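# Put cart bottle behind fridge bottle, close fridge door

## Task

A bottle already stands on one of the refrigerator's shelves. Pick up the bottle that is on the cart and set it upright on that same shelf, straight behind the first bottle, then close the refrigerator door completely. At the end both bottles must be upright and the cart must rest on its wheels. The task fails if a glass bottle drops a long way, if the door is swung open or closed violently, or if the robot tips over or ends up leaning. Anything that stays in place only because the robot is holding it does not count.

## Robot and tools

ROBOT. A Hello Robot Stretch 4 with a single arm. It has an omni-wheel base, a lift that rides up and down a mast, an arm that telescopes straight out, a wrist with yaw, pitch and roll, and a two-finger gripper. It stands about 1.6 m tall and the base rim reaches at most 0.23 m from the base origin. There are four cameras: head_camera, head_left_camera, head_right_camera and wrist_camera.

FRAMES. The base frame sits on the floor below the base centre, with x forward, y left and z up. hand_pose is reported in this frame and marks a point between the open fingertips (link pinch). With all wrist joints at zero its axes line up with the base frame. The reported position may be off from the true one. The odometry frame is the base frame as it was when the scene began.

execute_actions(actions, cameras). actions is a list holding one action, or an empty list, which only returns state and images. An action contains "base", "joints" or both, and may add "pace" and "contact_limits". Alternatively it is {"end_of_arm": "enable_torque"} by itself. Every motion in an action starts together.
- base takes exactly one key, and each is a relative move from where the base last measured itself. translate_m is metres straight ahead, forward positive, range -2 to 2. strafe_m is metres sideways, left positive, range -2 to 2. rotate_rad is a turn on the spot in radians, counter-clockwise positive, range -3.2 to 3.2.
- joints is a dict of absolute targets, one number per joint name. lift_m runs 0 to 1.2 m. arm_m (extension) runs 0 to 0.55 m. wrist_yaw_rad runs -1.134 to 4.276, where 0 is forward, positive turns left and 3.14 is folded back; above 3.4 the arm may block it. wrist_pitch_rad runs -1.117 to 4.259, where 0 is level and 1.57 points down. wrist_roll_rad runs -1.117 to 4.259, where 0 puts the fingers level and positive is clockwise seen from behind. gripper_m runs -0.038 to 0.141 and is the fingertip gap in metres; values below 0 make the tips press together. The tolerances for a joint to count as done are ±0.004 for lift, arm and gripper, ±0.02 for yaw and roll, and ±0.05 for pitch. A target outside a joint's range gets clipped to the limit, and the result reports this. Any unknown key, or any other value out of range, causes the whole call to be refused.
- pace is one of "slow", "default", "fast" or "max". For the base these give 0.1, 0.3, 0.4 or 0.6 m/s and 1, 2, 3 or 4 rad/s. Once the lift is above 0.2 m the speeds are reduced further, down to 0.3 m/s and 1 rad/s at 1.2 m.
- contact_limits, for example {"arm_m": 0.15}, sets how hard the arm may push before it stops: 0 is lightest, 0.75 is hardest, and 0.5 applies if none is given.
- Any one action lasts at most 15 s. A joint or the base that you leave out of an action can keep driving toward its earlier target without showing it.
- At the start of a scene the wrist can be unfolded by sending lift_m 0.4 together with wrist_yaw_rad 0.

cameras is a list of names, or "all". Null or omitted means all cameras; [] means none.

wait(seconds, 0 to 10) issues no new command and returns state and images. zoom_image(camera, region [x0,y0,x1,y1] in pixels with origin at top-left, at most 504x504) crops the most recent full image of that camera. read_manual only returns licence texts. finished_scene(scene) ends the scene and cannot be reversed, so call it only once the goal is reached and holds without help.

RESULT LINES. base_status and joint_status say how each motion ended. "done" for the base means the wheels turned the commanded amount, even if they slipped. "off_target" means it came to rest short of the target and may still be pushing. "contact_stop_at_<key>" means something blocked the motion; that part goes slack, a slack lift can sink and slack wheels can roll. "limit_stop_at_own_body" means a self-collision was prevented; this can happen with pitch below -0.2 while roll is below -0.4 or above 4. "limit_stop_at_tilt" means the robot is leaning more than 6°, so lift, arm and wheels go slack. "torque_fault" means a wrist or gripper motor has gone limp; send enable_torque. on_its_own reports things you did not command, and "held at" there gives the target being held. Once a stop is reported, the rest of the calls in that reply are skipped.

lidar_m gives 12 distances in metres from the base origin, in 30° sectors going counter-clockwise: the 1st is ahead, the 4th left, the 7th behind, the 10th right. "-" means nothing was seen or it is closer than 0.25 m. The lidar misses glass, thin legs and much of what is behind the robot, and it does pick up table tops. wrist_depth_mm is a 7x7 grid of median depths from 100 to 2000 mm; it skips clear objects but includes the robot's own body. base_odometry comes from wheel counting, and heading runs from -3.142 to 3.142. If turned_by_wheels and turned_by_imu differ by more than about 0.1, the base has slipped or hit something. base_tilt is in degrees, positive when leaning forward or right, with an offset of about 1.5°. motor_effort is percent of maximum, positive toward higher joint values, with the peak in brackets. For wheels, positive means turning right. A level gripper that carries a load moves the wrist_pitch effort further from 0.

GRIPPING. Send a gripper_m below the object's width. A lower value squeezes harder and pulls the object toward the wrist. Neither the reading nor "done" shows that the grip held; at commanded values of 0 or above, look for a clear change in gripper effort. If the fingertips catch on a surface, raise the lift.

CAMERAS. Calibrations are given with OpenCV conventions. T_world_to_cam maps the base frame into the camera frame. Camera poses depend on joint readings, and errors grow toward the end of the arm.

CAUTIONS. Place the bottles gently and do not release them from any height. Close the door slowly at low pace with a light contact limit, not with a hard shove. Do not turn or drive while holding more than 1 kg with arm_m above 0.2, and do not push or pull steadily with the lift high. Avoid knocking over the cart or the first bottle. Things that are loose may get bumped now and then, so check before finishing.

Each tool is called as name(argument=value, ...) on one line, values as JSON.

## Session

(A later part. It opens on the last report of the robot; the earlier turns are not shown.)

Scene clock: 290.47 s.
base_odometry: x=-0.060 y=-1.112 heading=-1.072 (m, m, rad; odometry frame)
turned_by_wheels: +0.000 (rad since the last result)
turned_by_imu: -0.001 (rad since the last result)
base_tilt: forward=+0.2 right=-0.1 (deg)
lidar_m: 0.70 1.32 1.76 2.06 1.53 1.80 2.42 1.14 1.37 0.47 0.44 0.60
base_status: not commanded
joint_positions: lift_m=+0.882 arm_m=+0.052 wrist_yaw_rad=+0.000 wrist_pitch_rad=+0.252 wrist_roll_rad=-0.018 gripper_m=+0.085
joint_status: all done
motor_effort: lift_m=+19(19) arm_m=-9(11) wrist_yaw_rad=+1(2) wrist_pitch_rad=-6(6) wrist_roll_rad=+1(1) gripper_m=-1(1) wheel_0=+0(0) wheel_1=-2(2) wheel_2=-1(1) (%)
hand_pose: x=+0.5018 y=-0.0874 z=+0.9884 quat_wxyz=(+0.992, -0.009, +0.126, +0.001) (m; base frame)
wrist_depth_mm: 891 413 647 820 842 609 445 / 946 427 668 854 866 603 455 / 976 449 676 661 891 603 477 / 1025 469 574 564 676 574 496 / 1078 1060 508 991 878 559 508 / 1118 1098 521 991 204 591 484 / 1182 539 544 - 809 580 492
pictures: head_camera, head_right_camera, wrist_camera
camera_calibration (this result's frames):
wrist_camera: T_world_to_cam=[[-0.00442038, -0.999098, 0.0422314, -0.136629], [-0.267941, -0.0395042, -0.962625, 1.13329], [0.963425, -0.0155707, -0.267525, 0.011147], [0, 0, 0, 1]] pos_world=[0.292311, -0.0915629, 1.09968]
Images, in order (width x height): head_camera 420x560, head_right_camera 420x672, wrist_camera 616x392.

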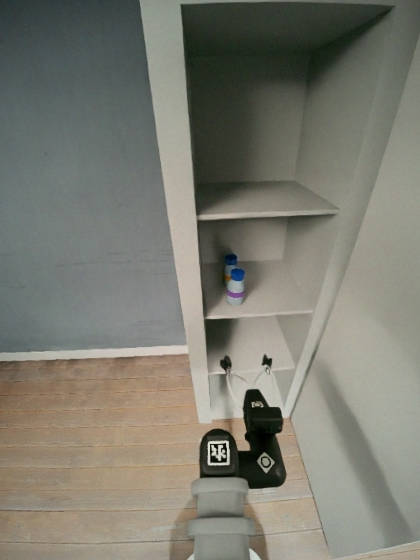

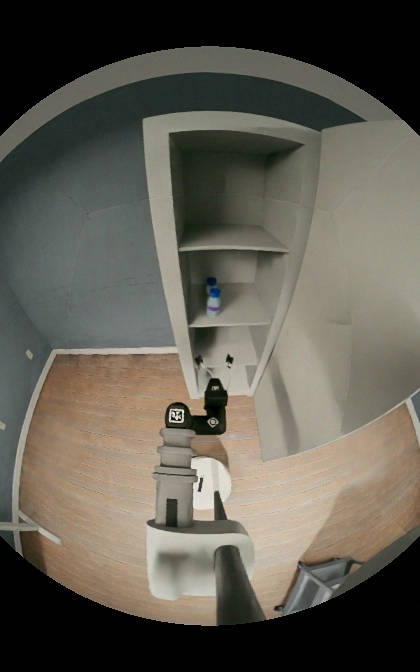

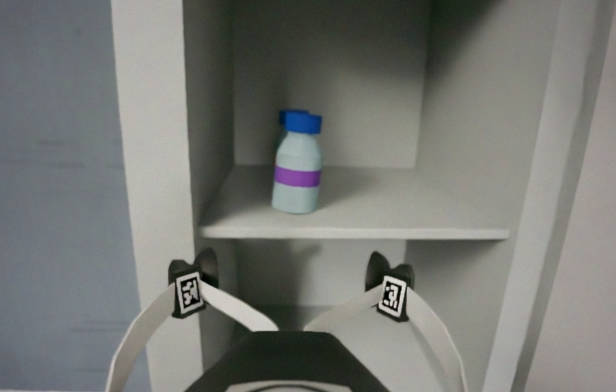

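execute_actions(actions=[{"base":{"translate_m":-0.42}}], cameras=[])

execute_actions(actions=[{"base":{"strafe_m":-0.9},"joints":{"wrist_yaw_rad":3.05,"wrist_pitch_rad":0,"gripper_m":0.03,"arm_m":0,"lift_m":0.4}}], cameras=[])

execute_actions(actions=[{"base":{"translate_m":0.75}}])

Scene clock: 303.30 s.
base_odometry: x=-0.260 y=-0.743 heading=-1.072 (m, m, rad; odometry frame)
turned_by_wheels: +0.000 (rad since the last result)
turned_by_imu: -0.002 (rad since the last result)
base_tilt: forward=+0.2 right=+0.0 (deg)
lidar_m: 1.12 1.76 2.17 1.97 1.34 1.78 2.00 0.95 0.86 2.63 2.50 0.68
base_status: done
joint_positions: lift_m=+0.882 arm_m=+0.052 wrist_yaw_rad=+0.000 wrist_pitch_rad=+0.252 wrist_roll_rad=-0.018 gripper_m=+0.085
joint_status: not commanded
motor_effort: lift_m=+19(19) arm_m=-8(9) wrist_yaw_rad=+1(1) wrist_pitch_rad=-5(5) wrist_roll_rad=-2(2) gripper_m=-2(1) wheel_0=+1(5) wheel_1=-1(6) wheel_2=-1(9) (%)
hand_pose: x=+0.5018 y=-0.0874 z=+0.9884 quat_wxyz=(+0.992, -0.009, +0.126, +0.001) (m; base frame)
wrist_depth_mm: 1308 1281 917 1205 1042 707 512 / 1336 1336 946 1255 1160 715 512 / 1397 1430 976 1138 1025 715 512 / 1499 1499 1366 1397 1118 707 508 / 1499 1537 1025 1366 1025 699 508 / 1661 1576 976 1078 204 707 500 / 1499 1499 1537 - 1098 627 504
pictures: none
No camera images: the call's "cameras" was empty. Leave "cameras" out to get every camera's image.

Scene clock: 307.63 s.
base_odometry: x=-1.051 y=-1.173 heading=-1.072 (m, m, rad; odometry frame)
turned_by_wheels: +0.000 (rad since the last result)
turned_by_imu: -0.006 (rad since the last result)
base_tilt: forward=+0.2 right=+0.0 (deg)
lidar_m: 1.70 0.65 2.39 2.22 2.30 0.50 0.50 0.55 1.82 1.74 1.80 1.82
base_status: done
joint_positions: lift_m=+0.400 arm_m=+0.002 wrist_yaw_rad=+3.050 wrist_pitch_rad=+0.002 wrist_roll_rad=-0.018 gripper_m=+0.030
joint_status: all done
motor_effort: lift_m=+19(21) arm_m=-9(8) wrist_yaw_rad=+2(7) wrist_pitch_rad=-5(10) wrist_roll_rad=+2(2) gripper_m=-3(4) wheel_0=+0(6) wheel_1=-1(8) wheel_2=+0(1) (%)
hand_pose: x=-0.1068 y=+0.1136 z=+0.5777 quat_wxyz=(+0.046, -0.002, -0.009, +0.999) (m; base frame)
wrist_depth_mm: - 143 - - - - - / 109 143 647 691 - - - / 115 144 831 1229 - - - / 141 243 - - - - - / 1863 668 654 640 - - - / 1708 1808 195 647 1618 1983 1983 / 1205 917 1042 - 1255 1336 1397
pictures: none
No camera images: the call's "cameras" was empty. Leave "cameras" out to get every camera's image.

Scene clock: 311.63 s.
base_odometry: x=-0.692 y=-1.832 heading=-1.072 (m, m, rad; odometry frame)
turned_by_wheels: +0.000 (rad since the last result)
turned_by_imu: -0.004 (rad since the last result)
base_tilt: forward=+0.2 right=+0.0 (deg)
lidar_m: 0.96 0.62 0.39 0.35 0.32 2.87 1.21 2.58 1.81 1.68 1.44 1.01
base_status: done
joint_positions: lift_m=+0.400 arm_m=+0.002 wrist_yaw_rad=+3.050 wrist_pitch_rad=+0.002 wrist_roll_rad=-0.018 gripper_m=+0.030
joint_status: not commanded
motor_effort: lift_m=+19(19) arm_m=-9(9) wrist_yaw_rad=+2(2) wrist_pitch_rad=-6(6) wrist_roll_rad=+1(1) gripper_m=-2(2) wheel_0=-1(6) wheel_1=-1(5) wheel_2=+1(9) (%)
hand_pose: x=-0.1068 y=+0.1136 z=+0.5777 quat_wxyz=(+0.046, -0.002, -0.009, +0.999) (m; base frame)
wrist_depth_mm: - 143 - - - - - / 109 144 - - - - - / 115 144 1397 - - - - / 141 242 1983 - - - - / - - - - - - - / 1756 1808 195 1618 1661 1983 351 / 1255 1182 1366 - 1255 1336 347
pictures: head_camera, head_left_camera, head_right_camera, wrist_camera
camera_calibration (this result's frames):
wrist_camera: T_world_to_cam=[[0.106427, 0.993522, 0.0398368, -0.134224], [0.0249652, 0.0373817, -0.998989, 0.62641], [-0.994007, 0.107314, -0.0208251, 0.125252], [0, 0, 0, 1]] pos_world=[0.123148, 0.0964966, 0.633732]
Images, in order (width x height): head_camera 420x560, head_left_camera 420x672, head_right_camera 420x672, wrist_camera 616x392.

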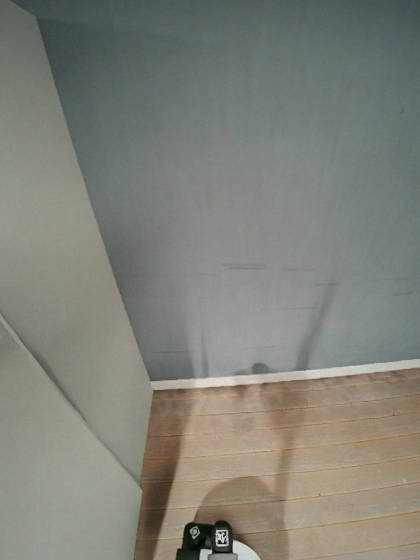

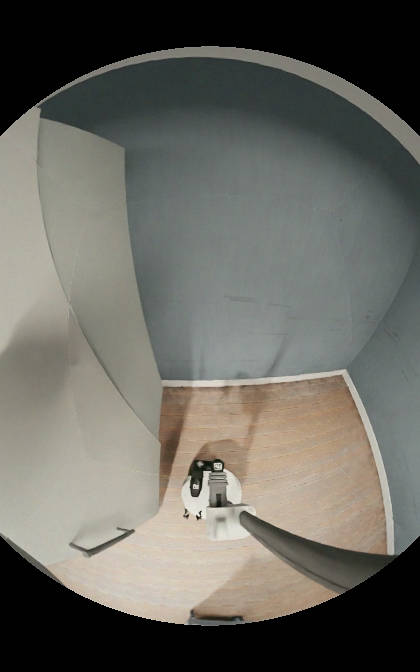

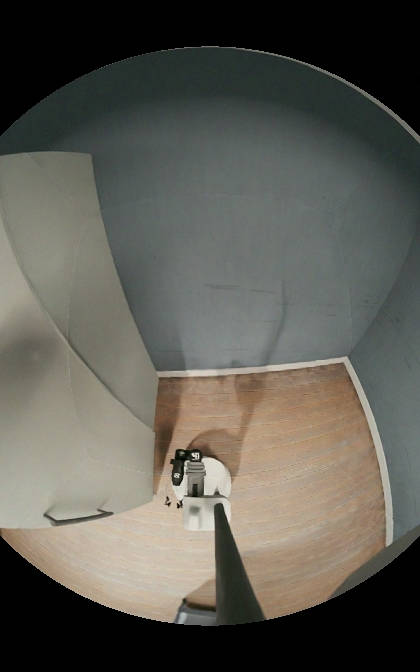

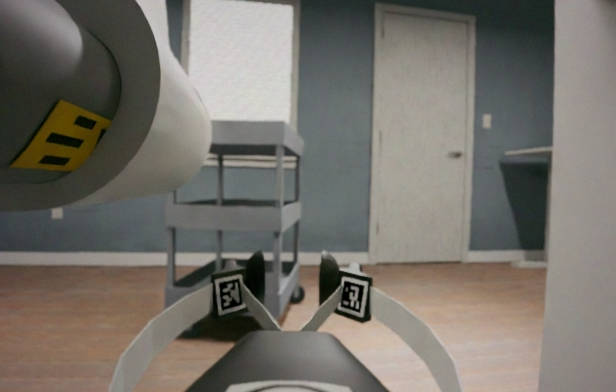

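execute_actions(actions=[{"base":{"translate_m":-0.08},"pace":"slow"}], cameras=[])

execute_actions(actions=[{"base":{"strafe_m":0.4},"pace":"slow"}], cameras=["head_left_camera"])

Scene clock: 318.83 s.
base_odometry: x=-0.730 y=-1.762 heading=-1.072 (m, m, rad; odometry frame)
turned_by_wheels: +0.000 (rad since the last result)
turned_by_imu: -0.001 (rad since the last result)
base_tilt: forward=+0.2 right=+0.0 (deg)
lidar_m: 0.99 0.55 0.37 0.29 0.36 2.83 1.17 2.56 1.81 1.70 1.59 1.11
base_status: done
joint_positions: lift_m=+0.400 arm_m=+0.002 wrist_yaw_rad=+3.050 wrist_pitch_rad=+0.002 wrist_roll_rad=-0.018 gripper_m=+0.030
joint_status: not commanded
motor_effort: lift_m=+19(19) arm_m=-9(9) wrist_yaw_rad=+2(2) wrist_pitch_rad=-6(6) wrist_roll_rad=+1(2) gripper_m=-3(4) wheel_0=-1(4) wheel_1=-2(5) wheel_2=+0(4) (%)
hand_pose: x=-0.1068 y=+0.1136 z=+0.5777 quat_wxyz=(+0.046, -0.002, -0.009, +0.999) (m; base frame)
wrist_depth_mm: - 143 - - - - - / 109 143 - - - - - / 115 144 1336 - - - - / 141 242 1983 - - - - / - - 1921 - - - - / 1808 1808 195 1576 1661 - - / 1281 1205 1336 - 1229 1336 1397
pictures: none
No camera images: the call's "cameras" was empty. Leave "cameras" out to get every camera's image.

Scene clock: 323.97 s.
base_odometry: x=-0.379 y=-1.571 heading=-1.072 (m, m, rad; odometry frame)
turned_by_wheels: +0.000 (rad since the last result)
turned_by_imu: +0.001 (rad since the last result)
base_tilt: forward=+0.2 right=+0.0 (deg)
lidar_m: 0.33 0.25 0.25 0.25 2.10 2.58 1.18 1.21 2.24 2.12 1.58 1.11
base_status: done
joint_positions: lift_m=+0.400 arm_m=+0.002 wrist_yaw_rad=+3.050 wrist_pitch_rad=+0.002 wrist_roll_rad=-0.018 gripper_m=+0.030
joint_status: not commanded
motor_effort: lift_m=+19(19) arm_m=-9(8) wrist_yaw_rad=+2(2) wrist_pitch_rad=-6(6) wrist_roll_rad=-1(1) gripper_m=-4(3) wheel_0=+1(7) wheel_1=+1(7) wheel_2=+0(1) (%)
hand_pose: x=-0.1068 y=+0.1136 z=+0.5777 quat_wxyz=(+0.046, -0.002, -0.009, +0.999) (m; base frame)
wrist_depth_mm: - 143 - - - - - / 109 143 - - - - - / 115 144 - - - - - / 141 242 - - - - - / - - - - - - - / 1464 1308 195 1661 1618 1983 1921 / 1281 1205 1366 - 1255 1336 1397
pictures: head_left_camera
Images, in order (width x height): head_left_camera 420x672.

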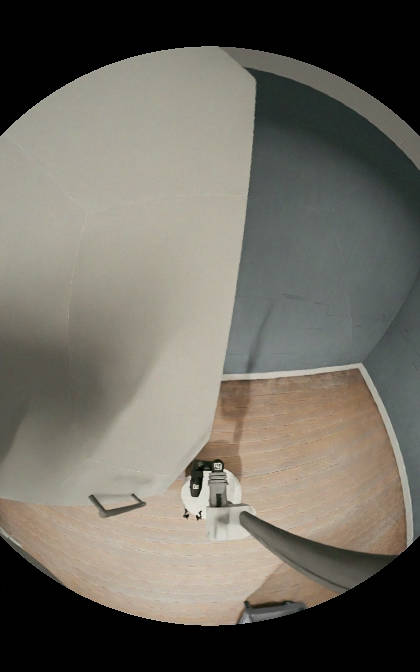

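execute_actions(actions=[{"base":{"strafe_m":0.3},"pace":"slow"}], cameras=["head_left_camera"])

Scene clock: 330.67 s.
base_odometry: x=-0.116 y=-1.427 heading=-1.072 (m, m, rad; odometry frame)
turned_by_wheels: +0.000 (rad since the last result)
turned_by_imu: +0.000 (rad since the last result)
base_tilt: forward=+0.3 right=+0.0 (deg)
lidar_m: 0.34 0.36 1.44 2.28 1.85 2.10 1.66 1.23 2.55 2.42 1.54 0.38
base_status: done
joint_positions: lift_m=+0.400 arm_m=+0.001 wrist_yaw_rad=+3.050 wrist_pitch_rad=+0.002 wrist_roll_rad=-0.018 gripper_m=+0.030
joint_status: not commanded
motor_effort: lift_m=+19(19) arm_m=-7(8) wrist_yaw_rad=-1(2) wrist_pitch_rad=-6(6) wrist_roll_rad=-1(2) gripper_m=-3(4) wheel_0=+1(6) wheel_1=+1(8) wheel_2=+0(3) (%)
hand_pose: x=-0.1071 y=+0.1133 z=+0.5777 quat_wxyz=(+0.046, -0.002, -0.009, +0.999) (m; base frame)
wrist_depth_mm: - 142 - - - - - / 109 143 - - - - - / 115 144 - - - - - / 141 240 - - - - - / 1863 - - - - - - / 1281 1576 195 1661 1661 1983 - / 1229 1205 1366 - 1255 1336 1366
pictures: head_left_camera
Images, in order (width x height): head_left_camera 420x672.

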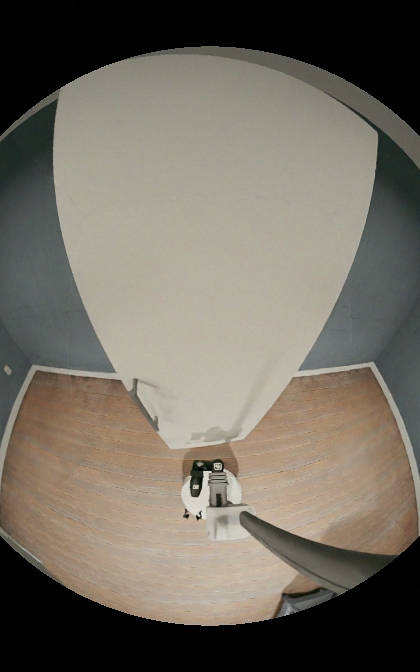

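execute_actions(actions=[{"base":{"translate_m":0.15},"pace":"slow"}], cameras=["head_left_camera"])

Scene clock: 336.73 s.
base_odometry: x=-0.044 y=-1.559 heading=-1.072 (m, m, rad; odometry frame)
turned_by_wheels: +0.000 (rad since the last result)
turned_by_imu: -0.002 (rad since the last result)
base_tilt: forward=+0.2 right=+0.0 (deg)
lidar_m: 0.25 0.25 0.29 2.29 1.96 2.10 1.73 1.40 2.52 2.41 1.34 0.25
base_status: done
joint_positions: lift_m=+0.400 arm_m=+0.001 wrist_yaw_rad=+3.050 wrist_pitch_rad=+0.002 wrist_roll_rad=-0.018 gripper_m=+0.030
joint_status: not commanded
motor_effort: lift_m=+19(19) arm_m=-7(7) wrist_yaw_rad=-1(1) wrist_pitch_rad=-6(5) wrist_roll_rad=+0(1) gripper_m=-3(3) wheel_0=+1(3) wheel_1=+0(4) wheel_2=-1(6) (%)
hand_pose: x=-0.1071 y=+0.1133 z=+0.5777 quat_wxyz=(+0.046, -0.002, -0.009, +0.999) (m; base frame)
wrist_depth_mm: - 142 - - - - - / 109 143 - - - - - / 114 144 - - - - - / 141 241 - - - - - / - - - - - - - / 1464 1537 195 1618 1618 1983 1983 / 1281 1205 1397 - 1255 1336 1366
pictures: head_left_camera
Images, in order (width x height): head_left_camera 420x672.

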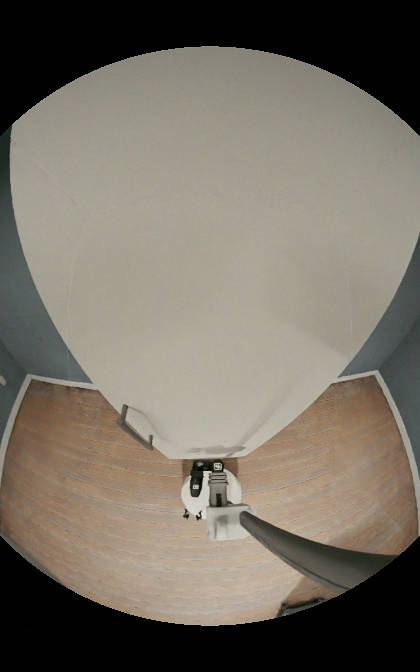

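Push a bit more, then back off and inspect from the side.

execute_actions(actions=[{"base":{"translate_m":0.04},"pace":"slow"}], cameras=[])

execute_actions(actions=[{"base":{"translate_m":-0.3}}], cameras=[])

execute_actions(actions=[{"base":{"strafe_m":0.7}}], cameras=["head_camera","head_right_camera"])

Scene clock: 343.03 s.
base_odometry: x=-0.025 y=-1.594 heading=-1.072 (m, m, rad; odometry frame)
turned_by_wheels: +0.000 (rad since the last result)
turned_by_imu: -0.001 (rad since the last result)
base_tilt: forward=+0.2 right=+0.0 (deg)
lidar_m: - 0.25 0.30 2.27 2.00 2.12 1.76 1.41 2.54 2.39 0.32 0.25
base_status: done
joint_positions: lift_m=+0.400 arm_m=+0.001 wrist_yaw_rad=+3.050 wrist_pitch_rad=+0.002 wrist_roll_rad=-0.018 gripper_m=+0.030
joint_status: not commanded
motor_effort: lift_m=+19(19) arm_m=-7(7) wrist_yaw_rad=-1(1) wrist_pitch_rad=-6(6) wrist_roll_rad=+1(0) gripper_m=-3(2) wheel_0=+0(3) wheel_1=+2(4) wheel_2=-1(6) (%)
hand_pose: x=-0.1071 y=+0.1133 z=+0.5777 quat_wxyz=(+0.046, -0.002, -0.009, +0.999) (m; base frame)
wrist_depth_mm: - 142 - - - - - / 109 143 - - - - - / 115 144 - - - - - / 141 241 - - - - - / - - - - - - - / 1499 1576 195 1661 1618 1983 1983 / 1255 1205 1366 - 1255 1336 1366
pictures: none
No camera images: the call's "cameras" was empty. Leave "cameras" out to get every camera's image.

Scene clock: 345.50 s.
base_odometry: x=-0.168 y=-1.330 heading=-1.072 (m, m, rad; odometry frame)
turned_by_wheels: +0.000 (rad since the last result)
turned_by_imu: +0.000 (rad since the last result)
base_tilt: forward=+0.2 right=+0.0 (deg)
lidar_m: 0.49 0.50 1.57 2.28 1.81 2.09 1.59 1.15 2.53 2.42 1.72 0.53
base_status: done
joint_positions: lift_m=+0.400 arm_m=+0.001 wrist_yaw_rad=+3.050 wrist_pitch_rad=+0.002 wrist_roll_rad=-0.018 gripper_m=+0.030
joint_status: not commanded
motor_effort: lift_m=+19(19) arm_m=-7(7) wrist_yaw_rad=-1(0) wrist_pitch_rad=-6(6) wrist_roll_rad=+1(1) gripper_m=-3(3) wheel_0=+0(4) wheel_1=-2(6) wheel_2=-1(8) (%)
hand_pose: x=-0.1071 y=+0.1133 z=+0.5777 quat_wxyz=(+0.046, -0.002, -0.009, +0.999) (m; base frame)
wrist_depth_mm: - 142 - - - - - / 109 143 - - - - - / 115 144 - - - - - / 141 241 - - - - - / 1708 - - - - - - / 1182 1576 195 1618 1618 - - / 1229 1205 1366 - 1255 1336 1397
pictures: none
No camera images: the call's "cameras" was empty. Leave "cameras" out to get every camera's image.

Scene clock: 349.17 s.
base_odometry: x=+0.446 y=-0.996 heading=-1.072 (m, m, rad; odometry frame)
turned_by_wheels: +0.000 (rad since the last result)
turned_by_imu: +0.002 (rad since the last result)
base_tilt: forward=+0.2 right=+0.0 (deg)
lidar_m: 1.10 1.12 1.55 1.57 1.46 1.28 2.56 1.66 1.61 3.13 0.74 0.58
base_status: done
joint_positions: lift_m=+0.400 arm_m=+0.001 wrist_yaw_rad=+3.050 wrist_pitch_rad=+0.002 wrist_roll_rad=-0.018 gripper_m=+0.030
joint_status: not commanded
motor_effort: lift_m=+20(19) arm_m=-7(7) wrist_yaw_rad=+0(0) wrist_pitch_rad=-6(6) wrist_roll_rad=+0(2) gripper_m=-1(4) wheel_0=+0(9) wheel_1=+0(8) wheel_2=+0(1) (%)
hand_pose: x=-0.1071 y=+0.1133 z=+0.5777 quat_wxyz=(+0.046, -0.002, -0.009, +0.999) (m; base frame)
wrist_depth_mm: - 142 - - - - 1808 / 109 143 - - - - 1756 / 115 144 - - - - 1618 / 141 241 - - - - 1618 / - - - - - - 1708 / 1756 1863 195 1661 1661 1983 1618 / 1255 1182 1366 - 1229 1308 1397
pictures: head_camera, head_right_camera
Images, in order (width x height): head_camera 420x560, head_right_camera 420x672.

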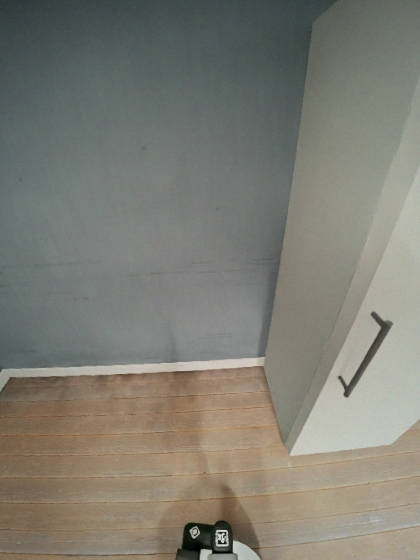

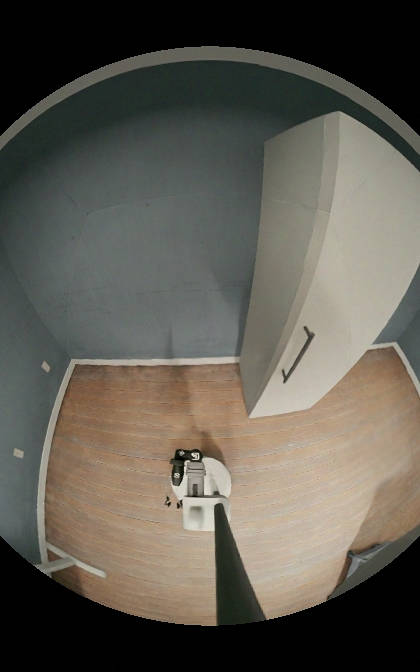

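finished_scene(scene=1)

The scene is finished: the task was done.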